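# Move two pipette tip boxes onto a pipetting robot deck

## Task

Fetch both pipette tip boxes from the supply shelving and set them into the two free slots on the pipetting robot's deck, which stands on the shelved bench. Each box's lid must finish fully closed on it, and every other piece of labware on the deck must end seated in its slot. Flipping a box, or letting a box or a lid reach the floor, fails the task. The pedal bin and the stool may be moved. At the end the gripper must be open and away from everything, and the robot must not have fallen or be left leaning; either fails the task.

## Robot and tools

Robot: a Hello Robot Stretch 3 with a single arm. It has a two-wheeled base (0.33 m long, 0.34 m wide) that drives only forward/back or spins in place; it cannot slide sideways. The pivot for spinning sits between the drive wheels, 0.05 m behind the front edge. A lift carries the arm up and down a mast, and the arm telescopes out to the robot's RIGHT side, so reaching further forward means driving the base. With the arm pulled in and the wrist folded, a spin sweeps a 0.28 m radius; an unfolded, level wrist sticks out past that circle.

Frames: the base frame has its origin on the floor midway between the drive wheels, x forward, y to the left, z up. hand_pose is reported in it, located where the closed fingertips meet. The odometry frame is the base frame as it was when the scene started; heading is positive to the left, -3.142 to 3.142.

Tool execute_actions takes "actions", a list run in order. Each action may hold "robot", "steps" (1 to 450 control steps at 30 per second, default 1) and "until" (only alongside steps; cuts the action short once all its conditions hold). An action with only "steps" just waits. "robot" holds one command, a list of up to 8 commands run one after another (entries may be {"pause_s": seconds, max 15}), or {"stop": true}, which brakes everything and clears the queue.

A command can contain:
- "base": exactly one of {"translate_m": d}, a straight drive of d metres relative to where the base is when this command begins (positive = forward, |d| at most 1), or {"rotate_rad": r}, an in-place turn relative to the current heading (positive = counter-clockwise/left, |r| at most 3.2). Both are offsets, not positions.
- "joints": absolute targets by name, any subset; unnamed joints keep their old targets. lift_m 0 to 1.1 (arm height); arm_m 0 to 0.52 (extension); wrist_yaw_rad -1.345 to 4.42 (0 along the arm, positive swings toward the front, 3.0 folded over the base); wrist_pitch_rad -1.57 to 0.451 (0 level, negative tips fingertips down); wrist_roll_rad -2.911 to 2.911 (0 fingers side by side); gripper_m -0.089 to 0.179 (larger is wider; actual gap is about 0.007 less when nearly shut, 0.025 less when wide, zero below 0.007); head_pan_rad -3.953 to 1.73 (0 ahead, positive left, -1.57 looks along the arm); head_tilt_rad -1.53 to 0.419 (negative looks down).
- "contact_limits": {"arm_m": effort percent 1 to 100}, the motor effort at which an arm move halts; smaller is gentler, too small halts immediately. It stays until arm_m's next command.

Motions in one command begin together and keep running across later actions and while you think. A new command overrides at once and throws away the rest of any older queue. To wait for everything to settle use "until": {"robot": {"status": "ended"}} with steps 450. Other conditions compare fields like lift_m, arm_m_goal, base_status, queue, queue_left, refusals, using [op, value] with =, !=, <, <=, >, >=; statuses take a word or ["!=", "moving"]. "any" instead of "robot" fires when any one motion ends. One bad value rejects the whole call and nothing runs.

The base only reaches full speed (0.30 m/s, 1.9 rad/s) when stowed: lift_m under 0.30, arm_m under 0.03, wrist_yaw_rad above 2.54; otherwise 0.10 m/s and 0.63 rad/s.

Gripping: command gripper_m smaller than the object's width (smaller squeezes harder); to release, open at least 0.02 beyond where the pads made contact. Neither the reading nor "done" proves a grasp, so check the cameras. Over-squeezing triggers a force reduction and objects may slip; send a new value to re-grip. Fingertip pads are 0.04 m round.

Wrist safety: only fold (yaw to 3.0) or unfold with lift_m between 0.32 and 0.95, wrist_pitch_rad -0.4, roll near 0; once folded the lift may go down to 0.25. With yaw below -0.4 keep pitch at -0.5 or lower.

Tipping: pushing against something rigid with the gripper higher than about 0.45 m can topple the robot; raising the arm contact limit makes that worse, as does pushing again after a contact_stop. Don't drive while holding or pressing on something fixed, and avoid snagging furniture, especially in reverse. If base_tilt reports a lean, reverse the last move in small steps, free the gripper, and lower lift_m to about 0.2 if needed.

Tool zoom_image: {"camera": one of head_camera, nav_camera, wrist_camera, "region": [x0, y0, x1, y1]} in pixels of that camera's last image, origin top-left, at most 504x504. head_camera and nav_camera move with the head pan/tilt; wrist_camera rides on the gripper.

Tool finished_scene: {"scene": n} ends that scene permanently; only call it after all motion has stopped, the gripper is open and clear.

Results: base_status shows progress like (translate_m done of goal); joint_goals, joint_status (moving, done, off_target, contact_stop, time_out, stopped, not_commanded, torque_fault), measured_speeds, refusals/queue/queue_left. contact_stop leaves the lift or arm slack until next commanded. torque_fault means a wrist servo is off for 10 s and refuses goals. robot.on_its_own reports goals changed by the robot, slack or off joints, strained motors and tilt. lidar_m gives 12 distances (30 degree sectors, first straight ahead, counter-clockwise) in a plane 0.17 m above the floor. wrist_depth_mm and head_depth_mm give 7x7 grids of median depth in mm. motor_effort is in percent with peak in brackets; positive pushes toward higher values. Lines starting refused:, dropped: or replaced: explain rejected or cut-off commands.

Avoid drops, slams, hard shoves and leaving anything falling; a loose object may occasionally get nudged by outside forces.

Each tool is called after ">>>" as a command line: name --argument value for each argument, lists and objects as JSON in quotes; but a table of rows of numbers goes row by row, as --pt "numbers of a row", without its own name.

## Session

>>> execute_actions --actions '[]'

Scene clock: 0.00 s.
robot.base_odometry: x=+0.000 y=+0.000 heading=+0.000 (m, m, rad; robot's odometry frame)
robot.turned_by_wheels: +0.000 (rad since the last result)
robot.turned_by_imu: +0.000 (rad since the last result)
robot.base_tilt: forward=-1.0 right=+1.8 (deg)
robot.lidar_m: 1.85 2.16 1.16 1.35 1.30 1.80 2.24 1.94 1.63 1.58 1.65 2.00
robot.head_depth_mm: 1896 2148 2168 2213 2187 2233 2009 / 1898 1724 1743 1756 1782 1784 1838 / 1906 1729 1750 1755 1772 1795 1807 / 1902 1747 1736 1747 1793 1798 1807 / 1914 1765 1763 1788 1795 1801 1814 / 1913 1766 1778 1799 1804 1816 1823 / 1930 2175 2204 2235 2243 2301 1959
robot.base_status: not_commanded
robot.joint_positions: lift_m=+0.313 arm_m=-0.003 wrist_yaw_rad=+2.886 wrist_pitch_rad=-0.568 wrist_roll_rad=+0.009 gripper_m=+0.037 head_pan_rad=+0.012 head_tilt_rad=+0.014
robot.joint_goals: lift_m=+0.313 arm_m=-0.003 wrist_yaw_rad=+2.886 wrist_pitch_rad=-0.568 wrist_roll_rad=+0.009 gripper_m=+0.037 head_pan_rad=+0.012 head_tilt_rad=+0.014
robot.joint_status: lift_m=not_commanded arm_m=not_commanded wrist_yaw_rad=not_commanded wrist_pitch_rad=not_commanded wrist_roll_rad=not_commanded gripper_m=not_commanded head_pan_rad=not_commanded head_tilt_rad=not_commanded
robot.measured_speeds: translate_m=+0.000 rotate_rad=+0.000 lift_m=+0.000 arm_m=+0.000 wrist_yaw_rad=+0.000 wrist_pitch_rad=+0.000 wrist_roll_rad=+0.000 head_pan_rad=+0.000 head_tilt_rad=+0.000
robot: refusals=0 queue=idle queue_left=0
robot.motor_effort: left_wheel=+1 right_wheel=+0 lift_m=+38 arm_m=-1 wrist_yaw_rad=+0 wrist_pitch_rad=+3 wrist_roll_rad=+0 gripper_m=+0 head_pan_rad=+1 head_tilt_rad=+3 (%)
robot.hand_pose: x=+0.0301 y=+0.0541 z=+0.2939 quat_wxyz=(+0.284, +0.701, +0.109, +0.645) (m; robot's base frame)
robot.wrist_depth_mm: - - - - - - - / 955 928 936 915 911 901 902 / 761 - 739 747 724 722 724 / 634 - 621 615 599 620 604 / 540 525 545 527 546 523 520 / 469 - - 462 - 460 455 / - - - - 408 411 407
pictures: head_camera (sideways: a quarter turn clockwise sets it upright), nav_camera (sideways: a quarter turn counterclockwise sets it upright), wrist_camera
camera_calibration (this result's frames):
head_camera: T_world_to_cam=[[-0.0209716, -0.0194483, -0.999591, 1.32402], [-0.00150072, 0.99981, -0.0194211, 0.0271003], [0.999779, 0.00109282, -0.0209968, -0.023332], [0, 0, 0, 1]] pos_world=[0.0511342, -0.00131979, 1.32351]
nav_camera: T_world_to_cam=[[0.000754855, -0.0204322, 0.999791, -1.25461], [0.0134928, -0.9997, -0.0204405, 0.0755322], [0.999909, 0.0135054, -0.000478941, -0.0508774], [0, 0, 0, 1]] pos_world=[0.0508006, 0.0505623, 1.25587]
wrist_camera: T_world_to_cam=[[0.966747, -0.255074, -0.0183566, -0.00633425], [-0.18284, -0.639216, -0.746975, 0.2953], [0.1788, 0.725493, -0.664598, 0.317303], [0, 0, 0, 1]] pos_world=[0.0033822, -0.0430561, 0.431344]
Images, in order (width x height): head_camera 896x504, nav_camera 672x504, wrist_camera 644x364.

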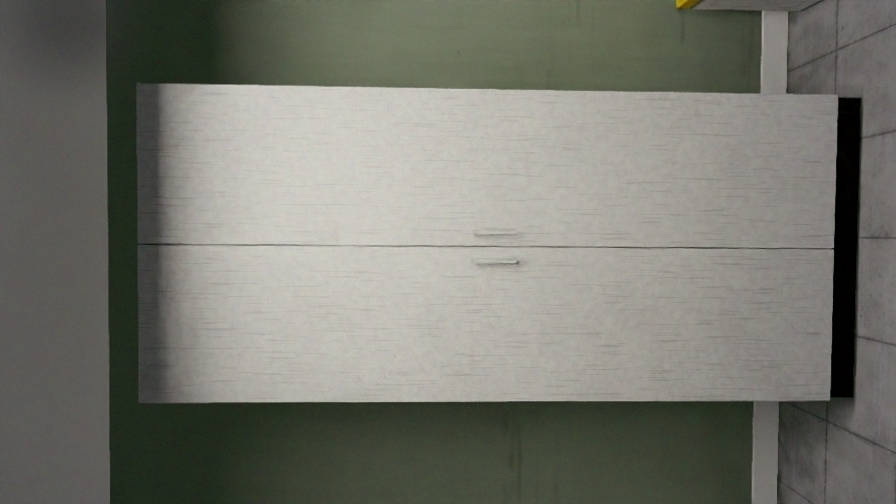

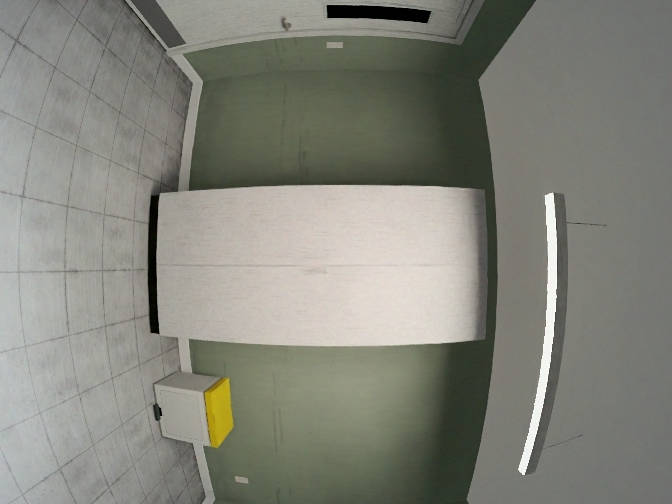

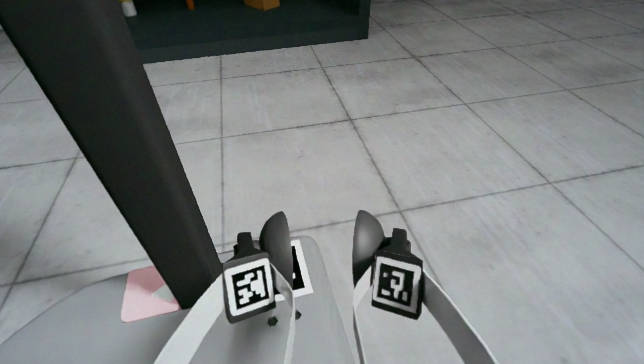

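Shelving is to the left. Look left.

>>> execute_actions --actions '[{"robot":{"joints":{"head_pan_rad":1.6,"head_tilt_rad":-0.45,"lift_m":0.28}},"steps":200,"until":{"robot":{"status":"ended"}}}]'

Scene clock: 4.20 s.
robot.base_odometry: x=+0.000 y=+0.000 heading=+0.000 (m, m, rad; robot's odometry frame)
robot.turned_by_wheels: +0.000 (rad since the last result)
robot.turned_by_imu: +0.001 (rad since the last result)
robot.base_tilt: forward=-1.0 right=+1.8 (deg)
robot.lidar_m: 1.85 2.16 1.16 1.36 1.30 1.80 2.25 1.94 1.63 1.58 1.66 2.00
robot.head_depth_mm: 1151 1215 1135 1282 1758 1491 1267 / 1251 1368 1384 1501 1631 1478 1265 / 1249 1364 1387 1580 1701 1499 1257 / 1256 1356 1386 1580 1705 1481 1265 / 1254 1356 1382 1567 1693 1493 1263 / 1253 1364 1204 1496 1618 1481 1254 / 1100 1180 1112 1271 1727 1507 1288
robot.base_status: not_commanded
robot.joint_positions: lift_m=+0.280 arm_m=-0.003 wrist_yaw_rad=+2.886 wrist_pitch_rad=-0.568 wrist_roll_rad=+0.009 gripper_m=+0.037 head_pan_rad=+1.593 head_tilt_rad=-0.444
robot.joint_goals: lift_m=+0.280 arm_m=-0.003 wrist_yaw_rad=+2.886 wrist_pitch_rad=-0.568 wrist_roll_rad=+0.009 gripper_m=+0.037 head_pan_rad=+1.600 head_tilt_rad=-0.450
robot.joint_status: lift_m=done arm_m=not_commanded wrist_yaw_rad=not_commanded wrist_pitch_rad=not_commanded wrist_roll_rad=not_commanded gripper_m=not_commanded head_pan_rad=done head_tilt_rad=done
robot.measured_speeds: translate_m=+0.000 rotate_rad=+0.000 lift_m=+0.000 arm_m=+0.000 wrist_yaw_rad=+0.000 wrist_pitch_rad=+0.000 wrist_roll_rad=+0.000 head_pan_rad=+0.000 head_tilt_rad=+0.000
robot: refusals=0 queue=done queue_left=0
robot.motor_effort: left_wheel=+1(1) right_wheel=+0(1) lift_m=+31(38) arm_m=-1(1) wrist_yaw_rad=+0(0) wrist_pitch_rad=+4(3) wrist_roll_rad=+0(0) gripper_m=+0(0) head_pan_rad=+3(29) head_tilt_rad=-1(23) (%)
robot.hand_pose: x=+0.0301 y=+0.0540 z=+0.2608 quat_wxyz=(+0.284, +0.701, +0.109, +0.645) (m; robot's base frame)
robot.wrist_depth_mm: - - - - - - - / 859 865 840 848 852 829 833 / 696 - 698 680 681 666 668 / 579 - 573 570 566 570 561 / 499 499 521 502 502 481 479 / - - - - - 424 427 / - - - - 377 378 379
pictures: head_camera (sideways: a quarter turn clockwise sets it upright), nav_camera (sideways: a quarter turn counterclockwise sets it upright), wrist_camera
camera_calibration (this result's frames):
head_camera: T_world_to_cam=[[0.0293088, -0.460543, -0.887153, 1.17676], [-0.999537, -0.0207318, -0.0222593, 0.0368708], [-0.00814088, 0.887395, -0.460938, 0.555424], [0, 0, 0, 1]] pos_world=[0.00688595, 0.0498309, 1.3008]
nav_camera: T_world_to_cam=[[0.0107134, 0.44293, 0.896492, -1.11961], [0.999727, 0.0138624, -0.018796, 0.0673634], [-0.0207528, 0.896449, -0.442661, 0.530886], [0, 0, 0, 1]] pos_world=[-0.0443328, 0.0190637, 1.23999]
wrist_camera: T_world_to_cam=[[0.966745, -0.255083, -0.0183556, -0.0069423], [-0.182922, -0.639531, -0.746686, 0.270455], [0.178728, 0.725212, -0.664924, 0.295442], [0, 0, 0, 1]] pos_world=[0.00337997, -0.0430649, 0.398264]
Images, in order (width x height): head_camera 896x504, nav_camera 672x504, wrist_camera 644x364.

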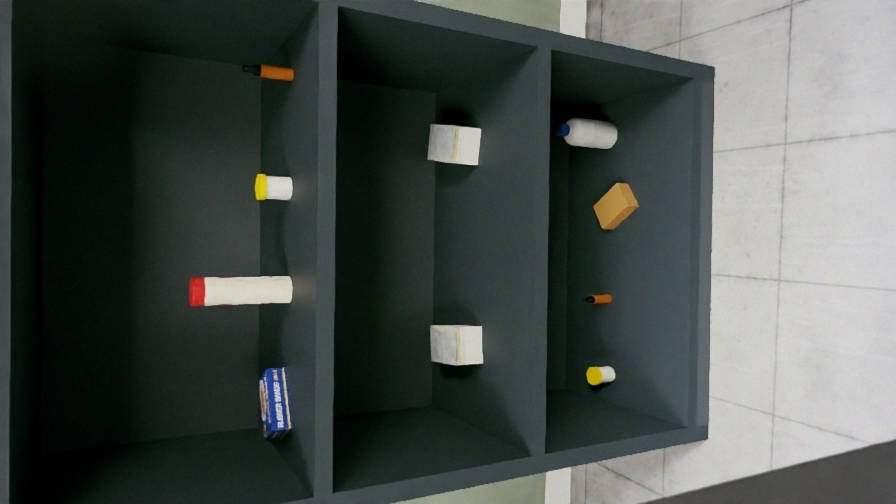

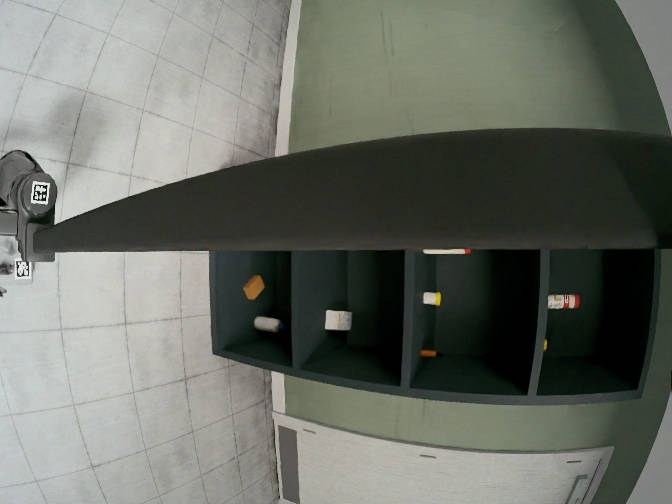

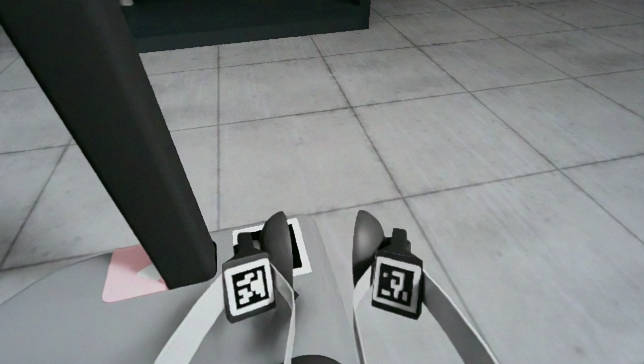

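>>> execute_actions --actions '[{"robot":{"joints":{"head_pan_rad":-1.9,"head_tilt_rad":-0.3}},"steps":200,"until":{"robot":{"status":"ended"}}}]'

Scene clock: 16.57 s.
robot.base_odometry: x=+0.000 y=+0.000 heading=+0.000 (m, m, rad; robot's odometry frame)
robot.turned_by_wheels: +0.000 (rad since the last result)
robot.turned_by_imu: +0.001 (rad since the last result)
robot.base_tilt: forward=-1.1 right=+1.9 (deg)
robot.lidar_m: 1.85 2.16 1.16 1.36 1.30 1.80 2.25 1.93 1.63 1.58 1.66 2.00
robot.head_depth_mm: 2108 2230 2429 2680 2340 1747 1384 / 2027 2188 2347 2532 2367 1749 1384 / 1975 2121 2288 2438 2338 1748 1385 / 1651 2026 1849 1698 1857 1733 1382 / 1569 1776 1756 1629 1767 1732 1370 / 1534 1915 1815 1581 1704 1726 1380 / 1484 1848 1941 1534 1626 1710 1381
robot.base_status: not_commanded
robot.joint_positions: lift_m=+0.280 arm_m=-0.003 wrist_yaw_rad=+2.886 wrist_pitch_rad=-0.568 wrist_roll_rad=+0.009 gripper_m=+0.037 head_pan_rad=-1.893 head_tilt_rad=-0.310
robot.joint_goals: lift_m=+0.280 arm_m=-0.003 wrist_yaw_rad=+2.886 wrist_pitch_rad=-0.568 wrist_roll_rad=+0.009 gripper_m=+0.037 head_pan_rad=-1.900 head_tilt_rad=-0.300
robot.joint_status: lift_m=done arm_m=not_commanded wrist_yaw_rad=not_commanded wrist_pitch_rad=not_commanded wrist_roll_rad=not_commanded gripper_m=not_commanded head_pan_rad=done head_tilt_rad=done
robot.measured_speeds: translate_m=+0.000 rotate_rad=+0.000 lift_m=+0.000 arm_m=+0.000 wrist_yaw_rad=+0.000 wrist_pitch_rad=+0.000 wrist_roll_rad=+0.000 head_pan_rad=+0.000 head_tilt_rad=+0.000
robot: refusals=0 queue=done queue_left=0
robot.motor_effort: left_wheel=+1(1) right_wheel=+0(0) lift_m=+30(31) arm_m=-1(1) wrist_yaw_rad=+0(1) wrist_pitch_rad=+3(3) wrist_roll_rad=+0(0) gripper_m=+0(0) head_pan_rad=-2(27) head_tilt_rad=+3(15) (%)
robot.hand_pose: x=+0.0301 y=+0.0540 z=+0.2608 quat_wxyz=(+0.284, +0.701, +0.109, +0.645) (m; robot's base frame)
robot.wrist_depth_mm: - - - - - - - / 862 853 852 842 837 852 839 / 691 - 690 694 672 665 676 / 576 - 576 570 562 564 566 / 493 493 513 499 504 482 484 / - - - - - 426 421 / - - - - 380 378 375
pictures: head_camera (sideways: a quarter turn clockwise sets it upright), nav_camera (sideways: a quarter turn counterclockwise sets it upright), wrist_camera
camera_calibration (this result's frames):
head_camera: T_world_to_cam=[[0.0888279, 0.326921, -0.940868, 1.24648], [0.947051, -0.320336, -0.0218948, 0.0245258], [-0.308552, -0.889105, -0.338066, 0.397361], [0, 0, 0, 1]] pos_world=[-0.0113433, -0.0463498, 1.30765]
nav_camera: T_world_to_cam=[[-0.120224, -0.295817, 0.947649, -1.18557], [-0.946671, 0.321598, -0.0197109, 0.0804309], [-0.298931, -0.899482, -0.318705, 0.371273], [0, 0, 0, 1]] pos_world=[0.0445915, -0.042626, 1.24342]
wrist_camera: T_world_to_cam=[[0.966745, -0.255083, -0.0183556, -0.00694228], [-0.182922, -0.639531, -0.746686, 0.270455], [0.178728, 0.725212, -0.664924, 0.295442], [0, 0, 0, 1]] pos_world=[0.00337997, -0.0430649, 0.398264]
Images, in order (width x height): head_camera 896x504, nav_camera 672x504, wrist_camera 644x364.

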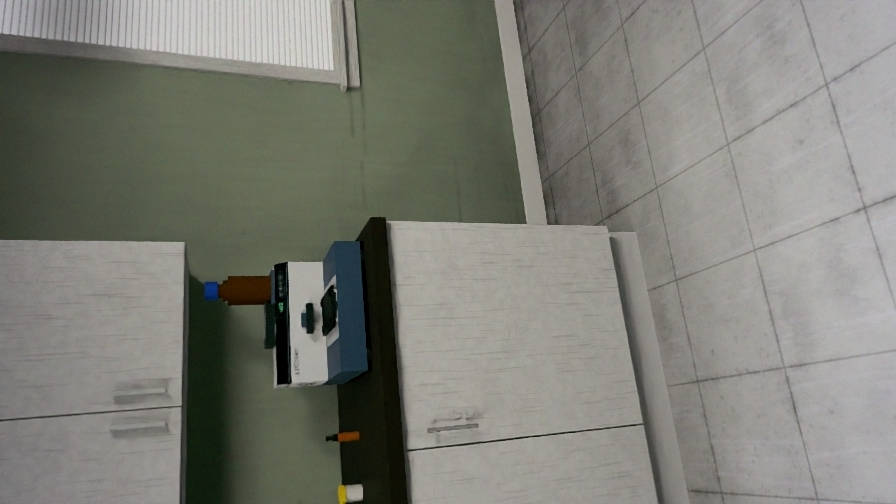

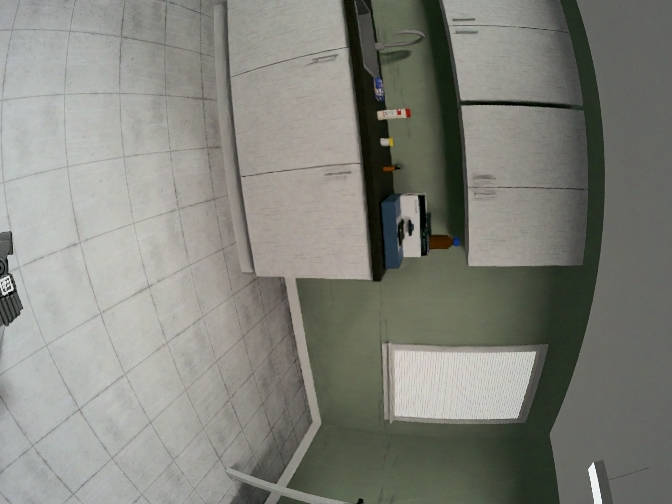

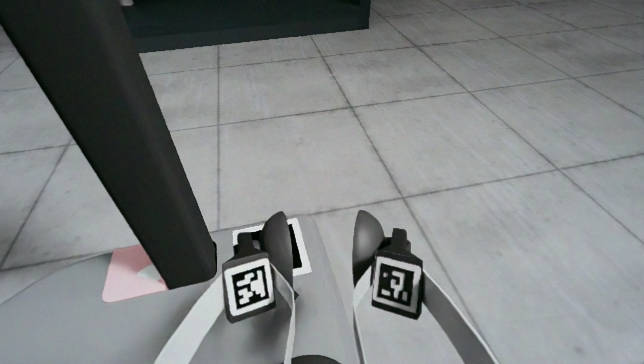

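>>> execute_actions --actions '[{"robot":{"joints":{"head_pan_rad":-3.1,"head_tilt_rad":-0.3}},"steps":200,"until":{"robot":{"status":"ended"}}}]'

Scene clock: 20.43 s.
robot.base_odometry: x=+0.000 y=+0.000 heading=+0.000 (m, m, rad; robot's odometry frame)
robot.turned_by_wheels: +0.000 (rad since the last result)
robot.turned_by_imu: +0.001 (rad since the last result)
robot.base_tilt: forward=-1.0 right=+1.9 (deg)
robot.lidar_m: 1.85 2.16 1.16 1.36 1.30 1.79 2.25 1.93 1.62 1.58 1.65 2.00
robot.head_depth_mm: 2009 1797 1848 2435 2243 1719 1391 / 2054 2101 1921 2526 2323 1757 1391 / 2044 2124 1927 2501 2316 1754 1381 / 2061 2151 2289 2526 2320 1745 1382 / 2082 2197 2000 2491 2228 1738 1387 / 2095 2213 2297 2562 2318 1731 1383 / 2065 2229 2326 2608 2189 1721 1378
robot.base_status: not_commanded
robot.joint_positions: lift_m=+0.280 arm_m=-0.003 wrist_yaw_rad=+2.886 wrist_pitch_rad=-0.568 wrist_roll_rad=+0.009 gripper_m=+0.037 head_pan_rad=-3.093 head_tilt_rad=-0.310
robot.joint_goals: lift_m=+0.280 arm_m=-0.003 wrist_yaw_rad=+2.886 wrist_pitch_rad=-0.568 wrist_roll_rad=+0.009 gripper_m=+0.037 head_pan_rad=-3.100 head_tilt_rad=-0.300
robot.joint_status: lift_m=done arm_m=not_commanded wrist_yaw_rad=not_commanded wrist_pitch_rad=not_commanded wrist_roll_rad=not_commanded gripper_m=not_commanded head_pan_rad=done head_tilt_rad=done
robot.measured_speeds: translate_m=+0.000 rotate_rad=+0.000 lift_m=+0.000 arm_m=+0.000 wrist_yaw_rad=+0.000 wrist_pitch_rad=+0.000 wrist_roll_rad=+0.000 head_pan_rad=+0.000 head_tilt_rad=+0.000
robot: refusals=0 queue=done queue_left=0
robot.motor_effort: left_wheel=+1(1) right_wheel=+0(0) lift_m=+30(30) arm_m=-1(1) wrist_yaw_rad=+0(0) wrist_pitch_rad=+3(4) wrist_roll_rad=+0(0) gripper_m=+0(0) head_pan_rad=-2(28) head_tilt_rad=+3(4) (%)
robot.hand_pose: x=+0.0301 y=+0.0540 z=+0.2608 quat_wxyz=(+0.284, +0.701, +0.109, +0.645) (m; robot's base frame)
robot.wrist_depth_mm: - - - - - - - / 851 868 849 841 837 823 814 / 707 - 683 675 677 673 676 / 575 - 570 565 566 560 552 / 498 495 521 505 498 490 485 / - - - - - 425 422 / - - - - 378 379 376
pictures: head_camera (sideways: a quarter turn clockwise sets it upright), nav_camera (sideways: a quarter turn counterclockwise sets it upright), wrist_camera
camera_calibration (this result's frames):
head_camera: T_world_to_cam=[[0.336883, 0.0356705, -0.940871, 1.24498], [0.0446039, -0.998765, -0.0218947, 0.0300307], [-0.94049, -0.0345906, -0.338057, 0.401205], [0, 0, 0, 1]] pos_world=[-0.0434205, -0.000537282, 1.30765]
nav_camera: T_world_to_cam=[[-0.319269, 0.00486321, 0.947652, -1.18436], [-0.0432908, 0.998868, -0.0197109, 0.0749203], [-0.946675, -0.0473176, -0.318697, 0.375213], [0, 0, 0, 1]] pos_world=[-0.019682, -0.0513214, 1.24342]
wrist_camera: T_world_to_cam=[[0.966745, -0.255083, -0.0183555, -0.00694232], [-0.182922, -0.639531, -0.746686, 0.270455], [0.178727, 0.725212, -0.664924, 0.295442], [0, 0, 0, 1]] pos_world=[0.00337996, -0.0430649, 0.398264]
Images, in order (width x height): head_camera 896x504, nav_camera 672x504, wrist_camera 644x364.

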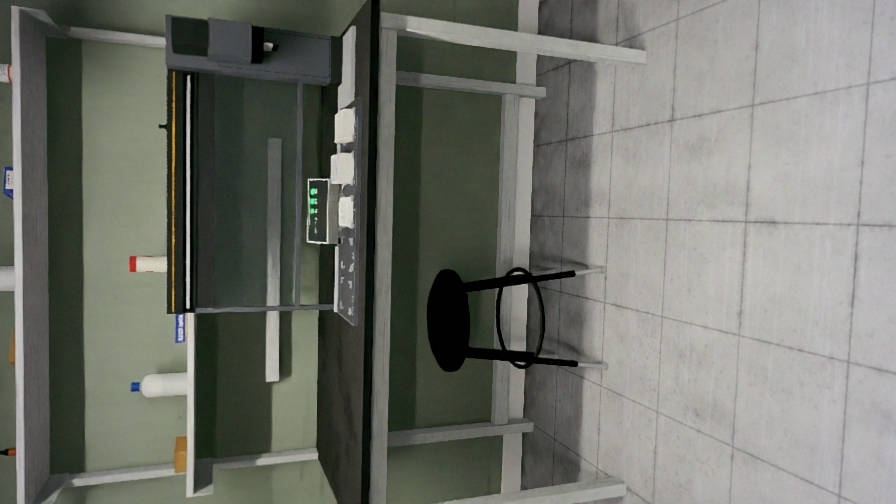

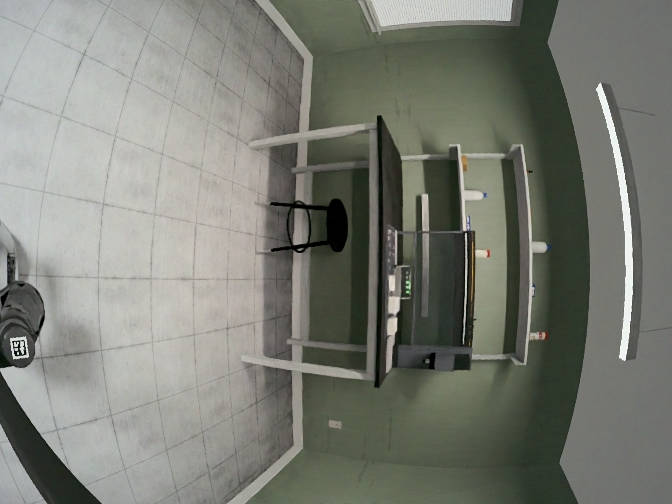

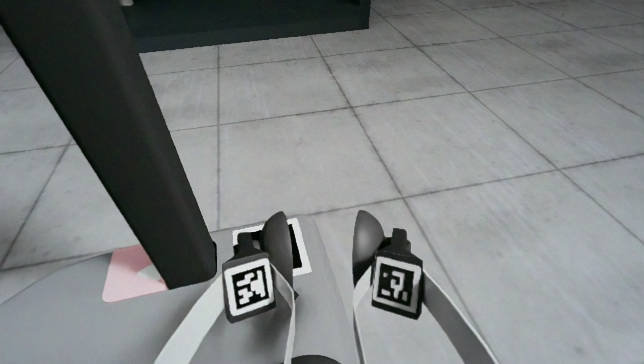

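>>> execute_actions --actions '[{"robot":[{"base":{"rotate_rad":1.929},"joints":{"head_pan_rad":-1.57,"head_tilt_rad":-0.85}},{"base":{"translate_m":0.644}},{"base":{"rotate_rad":1.188}},{"joints":{"lift_m":0.69,"wrist_pitch_rad":-0.4,"wrist_roll_rad":0.0}},{"joints":{"wrist_yaw_rad":0.0,"gripper_m":0.14}},{"joints":{"wrist_pitch_rad":-0.85,"arm_m":0.30}}],"steps":450,"until":{"robot":{"status":"ended"}}},{"steps":300,"until":{"robot":{"status":"ended"}}}]'

Scene clock: 83.03 s.
robot.base_odometry: x=-0.226 y=+0.603 heading=+3.117 (m, m, rad; robot's odometry frame)
robot.turned_by_wheels: +3.117 (rad since the last result)
robot.turned_by_imu: +3.133 (rad since the last result)
robot.base_tilt: forward=-0.9 right=+2.0 (deg)
robot.lidar_m: 1.48 1.85 2.10 2.17 2.26 2.18 2.10 0.81 0.90 0.75 0.51 1.42
robot.head_depth_mm: 731 554 1079 954 1253 1213 - / 544 553 1077 975 - 1198 1096 / 731 552 1046 906 1261 1217 1107 / 729 552 1082 905 1256 1212 1113 / 730 549 1075 952 1255 1210 1089 / 725 551 835 906 956 1202 1089 / 614 532 571 701 1403 1223 1085
robot.base_status: done (rotate_rad +1.1879 of +1.1880)
robot.joint_positions: lift_m=+0.690 arm_m=+0.300 wrist_yaw_rad=+0.001 wrist_pitch_rad=-0.856 wrist_roll_rad=+0.004 gripper_m=+0.140 head_pan_rad=-1.577 head_tilt_rad=-0.840
robot.joint_goals: lift_m=+0.690 arm_m=+0.300 wrist_yaw_rad=+0.000 wrist_pitch_rad=-0.850 wrist_roll_rad=+0.000 gripper_m=+0.140 head_pan_rad=-1.570 head_tilt_rad=-0.850
robot.joint_status: lift_m=done arm_m=done wrist_yaw_rad=done wrist_pitch_rad=done wrist_roll_rad=done gripper_m=done head_pan_rad=done head_tilt_rad=done
robot.measured_speeds: translate_m=+0.000 rotate_rad=+0.000 lift_m=+0.000 arm_m=+0.000 wrist_yaw_rad=+0.000 wrist_pitch_rad=+0.000 wrist_roll_rad=+0.000 head_pan_rad=+0.000 head_tilt_rad=+0.000
robot: refusals=0 queue=done queue_left=0
robot.motor_effort: left_wheel=-2(10) right_wheel=+4(15) lift_m=+45(47) arm_m=+5(4) wrist_yaw_rad=-1(2) wrist_pitch_rad=+2(8) wrist_roll_rad=-2(4) gripper_m=+0(85) head_pan_rad=+3(27) head_tilt_rad=-4(27) (%)
robot.hand_pose: x=-0.0215 y=-0.5944 z=+0.6191 quat_wxyz=(+0.642, +0.293, -0.644, -0.294) (m; robot's base frame)
robot.wrist_depth_mm: 280 375 388 388 385 386 380 / 280 344 328 259 345 343 341 / 279 309 296 237 309 306 307 / 271 281 276 272 280 278 280 / 253 261 257 256 257 260 256 / 237 - 238 237 236 - 236 / 223 217 220 219 220 217 219
pictures: head_camera (sideways: a quarter turn clockwise sets it upright), nav_camera (sideways: a quarter turn counterclockwise sets it upright), wrist_camera
camera_calibration (this result's frames):
head_camera: T_world_to_cam=[[-0.0147035, 0.767562, -0.640805, 0.85591], [0.999778, 0.00160967, -0.0210121, 0.02304], [-0.0150966, -0.640972, -0.767416, 0.954147], [0, 0, 0, 1]] pos_world=[0.00395443, -0.0454198, 1.28118]
nav_camera: T_world_to_cam=[[-0.0248429, -0.753873, 0.65655, -0.806612], [-0.999688, 0.0205593, -0.0142199, 0.0735936], [-0.00277823, -0.656698, -0.754148, 0.935987], [0, 0, 0, 1]] pos_world=[0.0561324, 0.00506451, 1.2365]
wrist_camera: T_world_to_cam=[[-0.999898, 0.00387792, -0.0137679, -0.00713425], [0.0105572, 0.849527, -0.52744, 0.86745], [0.00965079, -0.527531, -0.849481, 0.379189], [0, 0, 0, 1]] pos_world=[-0.0199508, -0.53686, 0.779544]
Images, in order (width x height): head_camera 896x504, nav_camera 672x504, wrist_camera 644x364.

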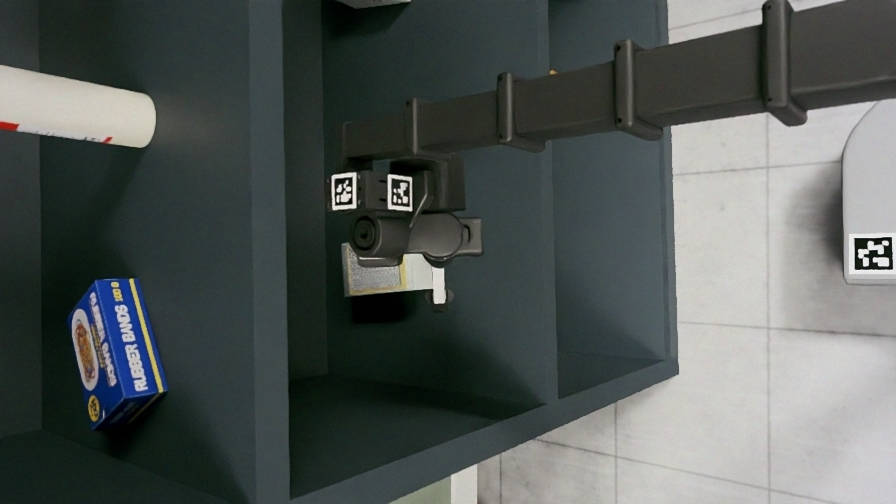

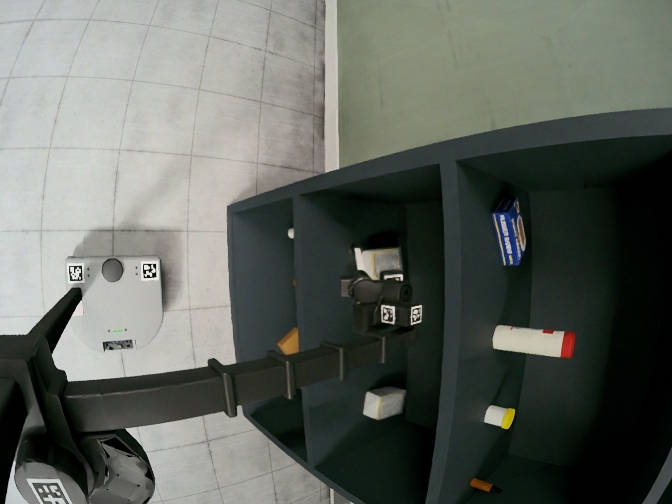

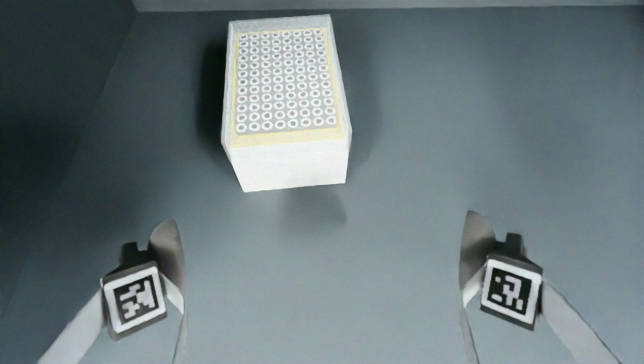

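>>> execute_actions --actions '[{"robot":[{"base":{"translate_m":0.0175},"joints":{"wrist_yaw_rad":0.08,"lift_m":0.70}},{"joints":{"arm_m":0.445}}],"steps":450,"until":{"robot":{"status":"ended"}}}]'

Scene clock: 96.47 s.
robot.base_odometry: x=-0.243 y=+0.604 heading=+3.117 (m, m, rad; robot's odometry frame)
robot.turned_by_wheels: +0.000 (rad since the last result)
robot.turned_by_imu: +0.001 (rad since the last result)
robot.base_tilt: forward=-1.1 right=+2.1 (deg)
robot.lidar_m: 1.46 1.84 2.09 2.18 2.27 2.18 2.12 0.82 0.91 0.74 0.51 1.42
robot.head_depth_mm: 698 553 1070 951 1253 1229 - / 559 553 1057 970 - 1207 1098 / 727 554 518 950 1264 1210 1112 / 727 552 517 936 1257 1216 1118 / 729 551 1077 947 1234 1205 1081 / 724 550 761 827 1021 1218 1086 / 559 512 555 1430 1392 1227 1082
robot.base_status: done (translate_m +0.0175 of +0.0175)
robot.joint_positions: lift_m=+0.700 arm_m=+0.445 wrist_yaw_rad=+0.079 wrist_pitch_rad=-0.856 wrist_roll_rad=+0.004 gripper_m=+0.140 head_pan_rad=-1.577 head_tilt_rad=-0.840
robot.joint_goals: lift_m=+0.700 arm_m=+0.445 wrist_yaw_rad=+0.080 wrist_pitch_rad=-0.850 wrist_roll_rad=+0.000 gripper_m=+0.140 head_pan_rad=-1.570 head_tilt_rad=-0.850
robot.joint_status: lift_m=done arm_m=done wrist_yaw_rad=done wrist_pitch_rad=done wrist_roll_rad=done gripper_m=done head_pan_rad=done head_tilt_rad=done
robot.measured_speeds: translate_m=+0.000 rotate_rad=+0.000 lift_m=+0.000 arm_m=+0.000 wrist_yaw_rad=+0.000 wrist_pitch_rad=+0.000 wrist_roll_rad=+0.000 head_pan_rad=+0.000 head_tilt_rad=+0.000
robot: refusals=0 queue=done queue_left=0
robot.motor_effort: left_wheel=-2(4) right_wheel=+3(9) lift_m=+45(46) arm_m=+5(6) wrist_yaw_rad=+1(2) wrist_pitch_rad=+3(2) wrist_roll_rad=-2(2) gripper_m=+0(0) head_pan_rad=+4(4) head_tilt_rad=-3(3) (%)
robot.hand_pose: x=-0.0098 y=-0.7389 z=+0.6291 quat_wxyz=(+0.653, +0.318, -0.632, -0.269) (m; robot's base frame)
robot.wrist_depth_mm: 231 276 273 268 263 258 254 / 233 307 323 315 306 301 293 / 236 310 320 322 320 317 320 / 239 293 289 221 290 289 290 / 241 272 262 199 267 270 266 / 241 - 241 184 243 - 245 / 225 224 226 171 225 226 228
pictures: head_camera (sideways: a quarter turn clockwise sets it upright), nav_camera (sideways: a quarter turn counterclockwise sets it upright), wrist_camera
camera_calibration (this result's frames):
head_camera: T_world_to_cam=[[-0.0147035, 0.767563, -0.640805, 0.85591], [0.999778, 0.00160967, -0.0210121, 0.02304], [-0.0150966, -0.640972, -0.767416, 0.954147], [0, 0, 0, 1]] pos_world=[0.00395443, -0.0454198, 1.28118]
nav_camera: T_world_to_cam=[[-0.0248429, -0.753873, 0.65655, -0.806612], [-0.999688, 0.0205593, -0.0142199, 0.0735936], [-0.00277823, -0.656698, -0.754148, 0.935987], [0, 0, 0, 1]] pos_world=[0.0561324, 0.00506452, 1.2365]
wrist_camera: T_world_to_cam=[[-0.997146, -0.0742263, -0.0137657, -0.0524286], [-0.0558491, 0.84801, -0.527029, 0.993245], [0.0507929, -0.524756, -0.849736, 0.31393], [0, 0, 0, 1]] pos_world=[-0.0127525, -0.681437, 0.789504]
Images, in order (width x height): head_camera 896x504, nav_camera 672x504, wrist_camera 644x364.

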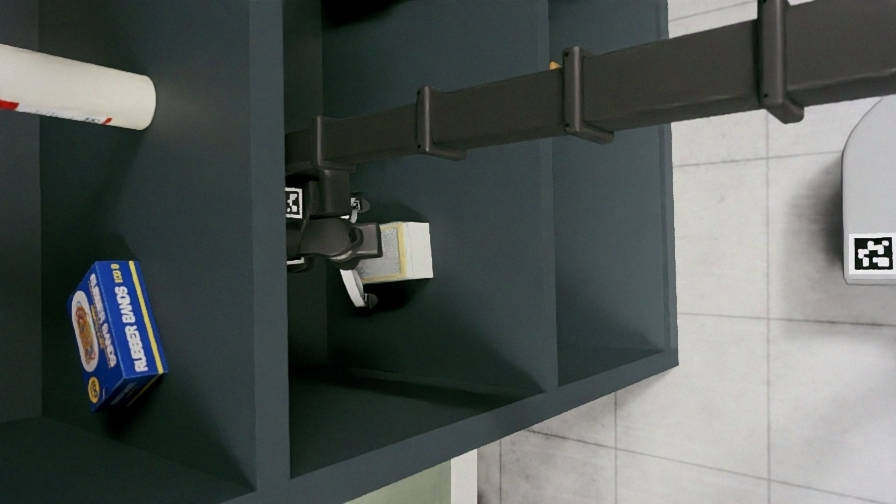

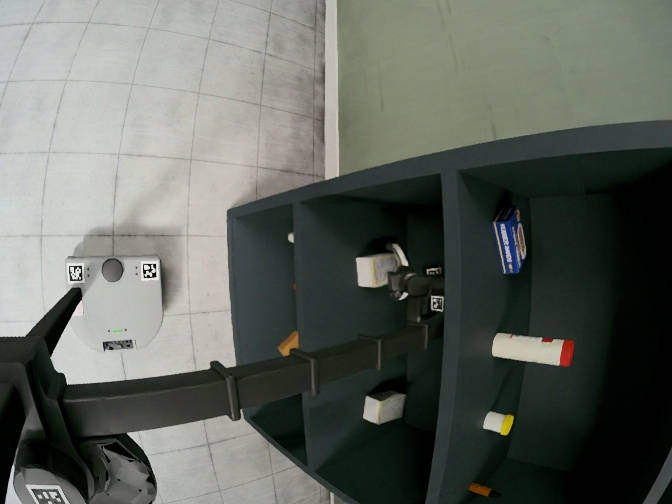

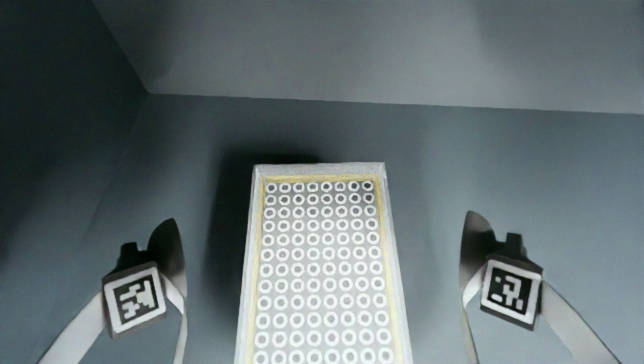

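>>> execute_actions --actions '[{"robot":[{"base":{"translate_m":0.002},"joints":{"wrist_yaw_rad":0.09,"arm_m":0.450}},{"joints":{"lift_m":0.673}},{"joints":{"gripper_m":0.04}},{"joints":{"lift_m":0.70}},{"joints":{"arm_m":0.285,"wrist_yaw_rad":0.0}},{"joints":{"lift_m":0.628}},{"joints":{"gripper_m":0.14}},{"joints":{"lift_m":0.70}}],"steps":450,"until":{"robot":{"status":"ended"}}},{"robot":[{"joints":{"arm_m":0.456,"wrist_yaw_rad":0.09}}],"steps":450,"until":{"robot":{"status":"ended"}}}]'

Scene clock: 116.27 s.
robot.base_odometry: x=-0.245 y=+0.604 heading=+3.117 (m, m, rad; robot's odometry frame)
robot.turned_by_wheels: +0.000 (rad since the last result)
robot.turned_by_imu: +0.002 (rad since the last result)
robot.base_tilt: forward=-0.9 right=+2.1 (deg)
robot.lidar_m: 1.46 2.09 2.08 2.18 2.26 2.19 2.13 0.82 0.91 0.73 0.51 1.42
robot.head_depth_mm: 701 551 1081 954 1261 1216 - / 567 553 1068 974 - 1200 1092 / 728 552 518 947 1263 1219 1108 / 728 552 517 931 1261 1218 1113 / 730 551 1074 946 1232 1209 1092 / 716 549 751 818 1011 1218 1092 / 552 514 553 1437 1391 1227 1088
robot.base_status: done (translate_m +0.0020 of +0.0020)
robot.joint_positions: lift_m=+0.700 arm_m=+0.456 wrist_yaw_rad=+0.089 wrist_pitch_rad=-0.858 wrist_roll_rad=+0.004 gripper_m=+0.140 head_pan_rad=-1.577 head_tilt_rad=-0.840
robot.joint_goals: lift_m=+0.700 arm_m=+0.456 wrist_yaw_rad=+0.090 wrist_pitch_rad=-0.850 wrist_roll_rad=+0.000 gripper_m=+0.140 head_pan_rad=-1.570 head_tilt_rad=-0.850
robot.joint_status: lift_m=done arm_m=done wrist_yaw_rad=done wrist_pitch_rad=done wrist_roll_rad=done gripper_m=done head_pan_rad=done head_tilt_rad=done
robot.measured_speeds: translate_m=+0.000 rotate_rad=+0.000 lift_m=+0.000 arm_m=+0.000 wrist_yaw_rad=+0.000 wrist_pitch_rad=+0.000 wrist_roll_rad=+0.000 head_pan_rad=+0.000 head_tilt_rad=+0.000
robot: refusals=0 queue=done queue_left=0
robot.motor_effort: left_wheel=-2(3) right_wheel=+4(10) lift_m=+45(48) arm_m=+4(7) wrist_yaw_rad=+0(2) wrist_pitch_rad=+2(3) wrist_roll_rad=-2(2) gripper_m=+0(99) head_pan_rad=+3(3) head_tilt_rad=-3(3) (%)
robot.hand_pose: x=-0.0084 y=-0.7494 z=+0.6288 quat_wxyz=(+0.654, +0.322, -0.630, -0.266) (m; robot's base frame)
robot.wrist_depth_mm: 226 264 264 257 250 246 242 / 228 300 307 300 292 288 280 / 232 308 321 318 318 319 310 / 234 288 290 291 291 289 289 / 237 272 266 198 262 270 265 / 238 - 242 183 241 - 244 / 227 225 225 170 225 226 227
pictures: head_camera (sideways: a quarter turn clockwise sets it upright), nav_camera (sideways: a quarter turn counterclockwise sets it upright), wrist_camera
camera_calibration (this result's frames):
head_camera: T_world_to_cam=[[-0.0147033, 0.767562, -0.640805, 0.85591], [0.999778, 0.00160943, -0.0210121, 0.02304], [-0.0150968, -0.640972, -0.767416, 0.954147], [0, 0, 0, 1]] pos_world=[0.00395442, -0.0454198, 1.28118]
nav_camera: T_world_to_cam=[[-0.0248431, -0.753873, 0.65655, -0.806612], [-0.999688, 0.0205595, -0.0142199, 0.0735936], [-0.00277838, -0.656698, -0.754148, 0.935987], [0, 0, 0, 1]] pos_world=[0.0561324, 0.0050645, 1.2365]
wrist_camera: T_world_to_cam=[[-0.996346, -0.0843011, -0.0136895, -0.0593408], [-0.0645452, 0.84822, -0.525697, 1.0014], [0.0559285, -0.522893, -0.850562, 0.310073], [0, 0, 0, 1]] pos_world=[-0.0118306, -0.692272, 0.789355]
Images, in order (width x height): head_camera 896x504, nav_camera 672x504, wrist_camera 644x364.

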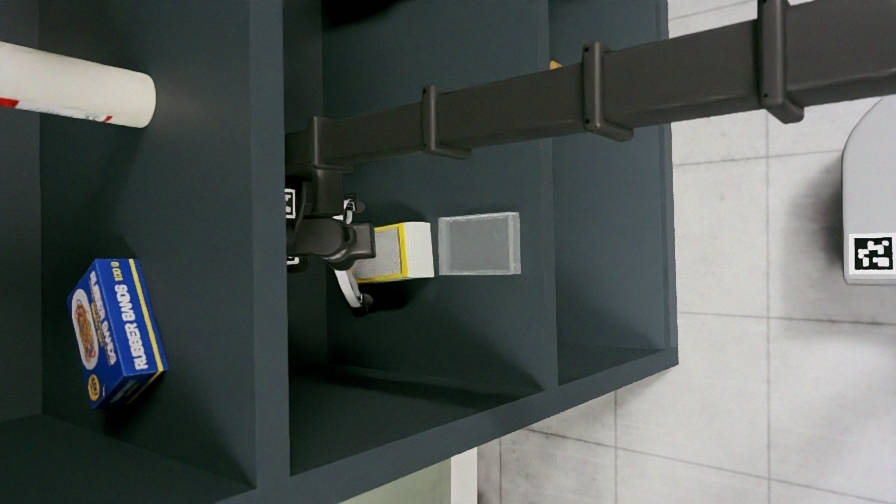

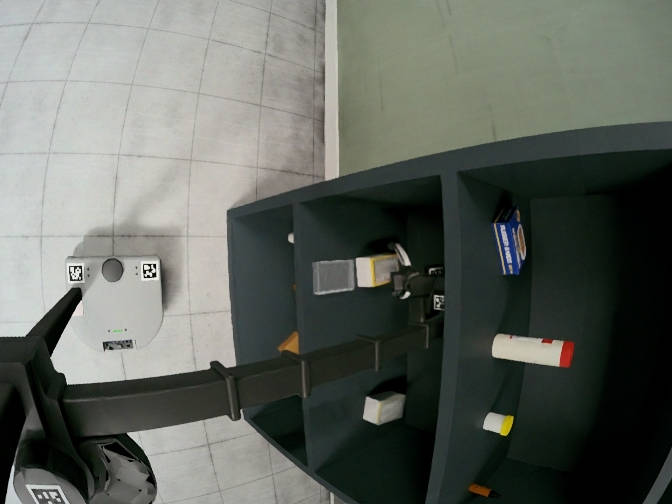

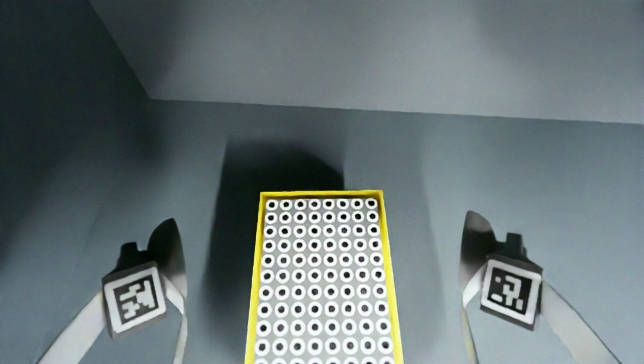

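>>> execute_actions --actions '[{"robot":[{"base":{"translate_m":0.001},"joints":{"arm_m":0.458,"lift_m":0.649,"head_pan_rad":0.41,"head_tilt_rad":-0.3}},{"joints":{"gripper_m":0.03}},{"joints":{"lift_m":0.695}}],"steps":450,"until":{"robot":{"status":"ended"}}}]'

Scene clock: 123.43 s.
robot.base_odometry: x=-0.246 y=+0.604 heading=+3.117 (m, m, rad; robot's odometry frame)
robot.turned_by_wheels: +0.000 (rad since the last result)
robot.turned_by_imu: +0.001 (rad since the last result)
robot.base_tilt: forward=-1.1 right=+2.0 (deg)
robot.lidar_m: 1.46 2.08 2.09 2.18 2.26 2.20 2.12 0.82 0.92 0.72 0.51 1.42
robot.head_depth_mm: 1764 1501 1559 1445 2177 1684 1385 / 1843 1880 2009 2238 2248 1737 1385 / 1926 1958 2048 2338 2336 1740 1379 / 1993 2037 2015 2434 2343 1747 1385 / 2067 2188 2314 2469 2307 1744 1387 / 2166 2298 2350 2669 2320 1741 1369 / 2308 2441 2543 2880 2221 1736 1381
robot.base_status: done (translate_m +0.0010 of +0.0010)
robot.joint_positions: lift_m=+0.695 arm_m=+0.458 wrist_yaw_rad=+0.089 wrist_pitch_rad=-0.863 wrist_roll_rad=+0.004 gripper_m=+0.031 head_pan_rad=+0.403 head_tilt_rad=-0.310
robot.joint_goals: lift_m=+0.695 arm_m=+0.458 wrist_yaw_rad=+0.090 wrist_pitch_rad=-0.850 wrist_roll_rad=+0.000 gripper_m=+0.030 head_pan_rad=+0.410 head_tilt_rad=-0.300
robot.joint_status: lift_m=done arm_m=done wrist_yaw_rad=done wrist_pitch_rad=done wrist_roll_rad=done gripper_m=done head_pan_rad=done head_tilt_rad=done
robot.measured_speeds: translate_m=+0.000 rotate_rad=+0.000 lift_m=+0.000 arm_m=+0.000 wrist_yaw_rad=+0.000 wrist_pitch_rad=+0.000 wrist_roll_rad=+0.000 head_pan_rad=+0.000 head_tilt_rad=+0.000
robot: refusals=0 queue=done queue_left=0
robot.motor_effort: left_wheel=-2(5) right_wheel=+5(8) lift_m=+46(47) arm_m=+5(4) wrist_yaw_rad=+0(1) wrist_pitch_rad=+4(4) wrist_roll_rad=-2(2) gripper_m=-21(100) head_pan_rad=+3(28) head_tilt_rad=+4(28) (%)
robot.hand_pose: x=-0.0085 y=-0.7503 z=+0.6230 quat_wxyz=(+0.654, +0.324, -0.629, -0.268) (m; robot's base frame)
robot.wrist_depth_mm: 225 264 260 255 249 246 240 / 229 297 309 299 292 285 280 / 231 303 313 311 309 310 309 / 232 284 272 155 273 282 283 / 236 259 145 142 145 257 259 / 234 241 133 132 132 242 238 / 221 223 127 123 126 221 223
pictures: head_camera (sideways: a quarter turn clockwise sets it upright), nav_camera (sideways: a quarter turn counterclockwise sets it upright), wrist_camera
camera_calibration (this result's frames):
head_camera: T_world_to_cam=[[-0.303544, -0.150194, -0.940905, 1.24893], [-0.388035, 0.921385, -0.0218943, 0.0326693], [0.870224, 0.358458, -0.337961, 0.390034], [0, 0, 0, 1]] pos_world=[0.0523636, 0.0176688, 1.30765]
nav_camera: T_world_to_cam=[[0.301071, 0.106067, 0.947684, -1.18819], [0.386843, -0.921935, -0.0197115, 0.0722972], [0.871613, 0.372539, -0.3186, 0.363995], [0, 0, 0, 1]] pos_world=[0.0124998, 0.0570788, 1.24342]
wrist_camera: T_world_to_cam=[[-0.996353, -0.0842287, -0.0136662, -0.0595545], [-0.0647915, 0.850988, -0.521173, 0.998341], [0.0555275, -0.518387, -0.853342, 0.309768], [0, 0, 0, 1]] pos_world=[-0.0118538, -0.694013, 0.783832]
Images, in order (width x height): head_camera 896x504, nav_camera 672x504, wrist_camera 644x364.

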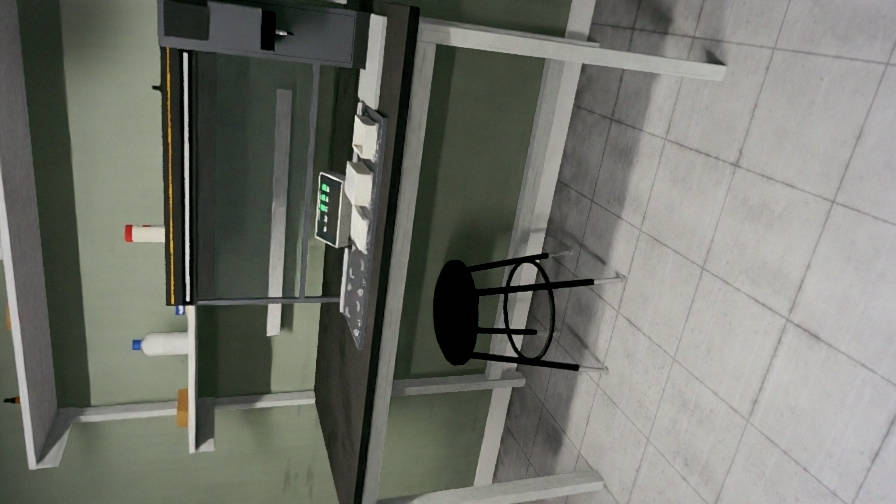

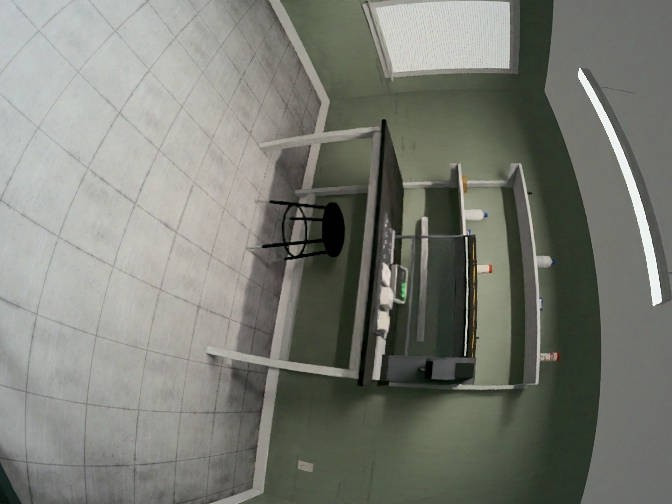

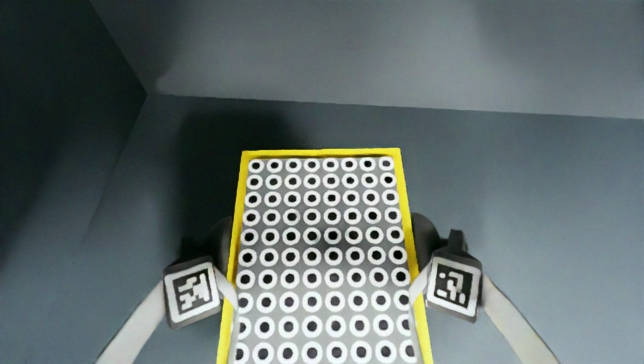

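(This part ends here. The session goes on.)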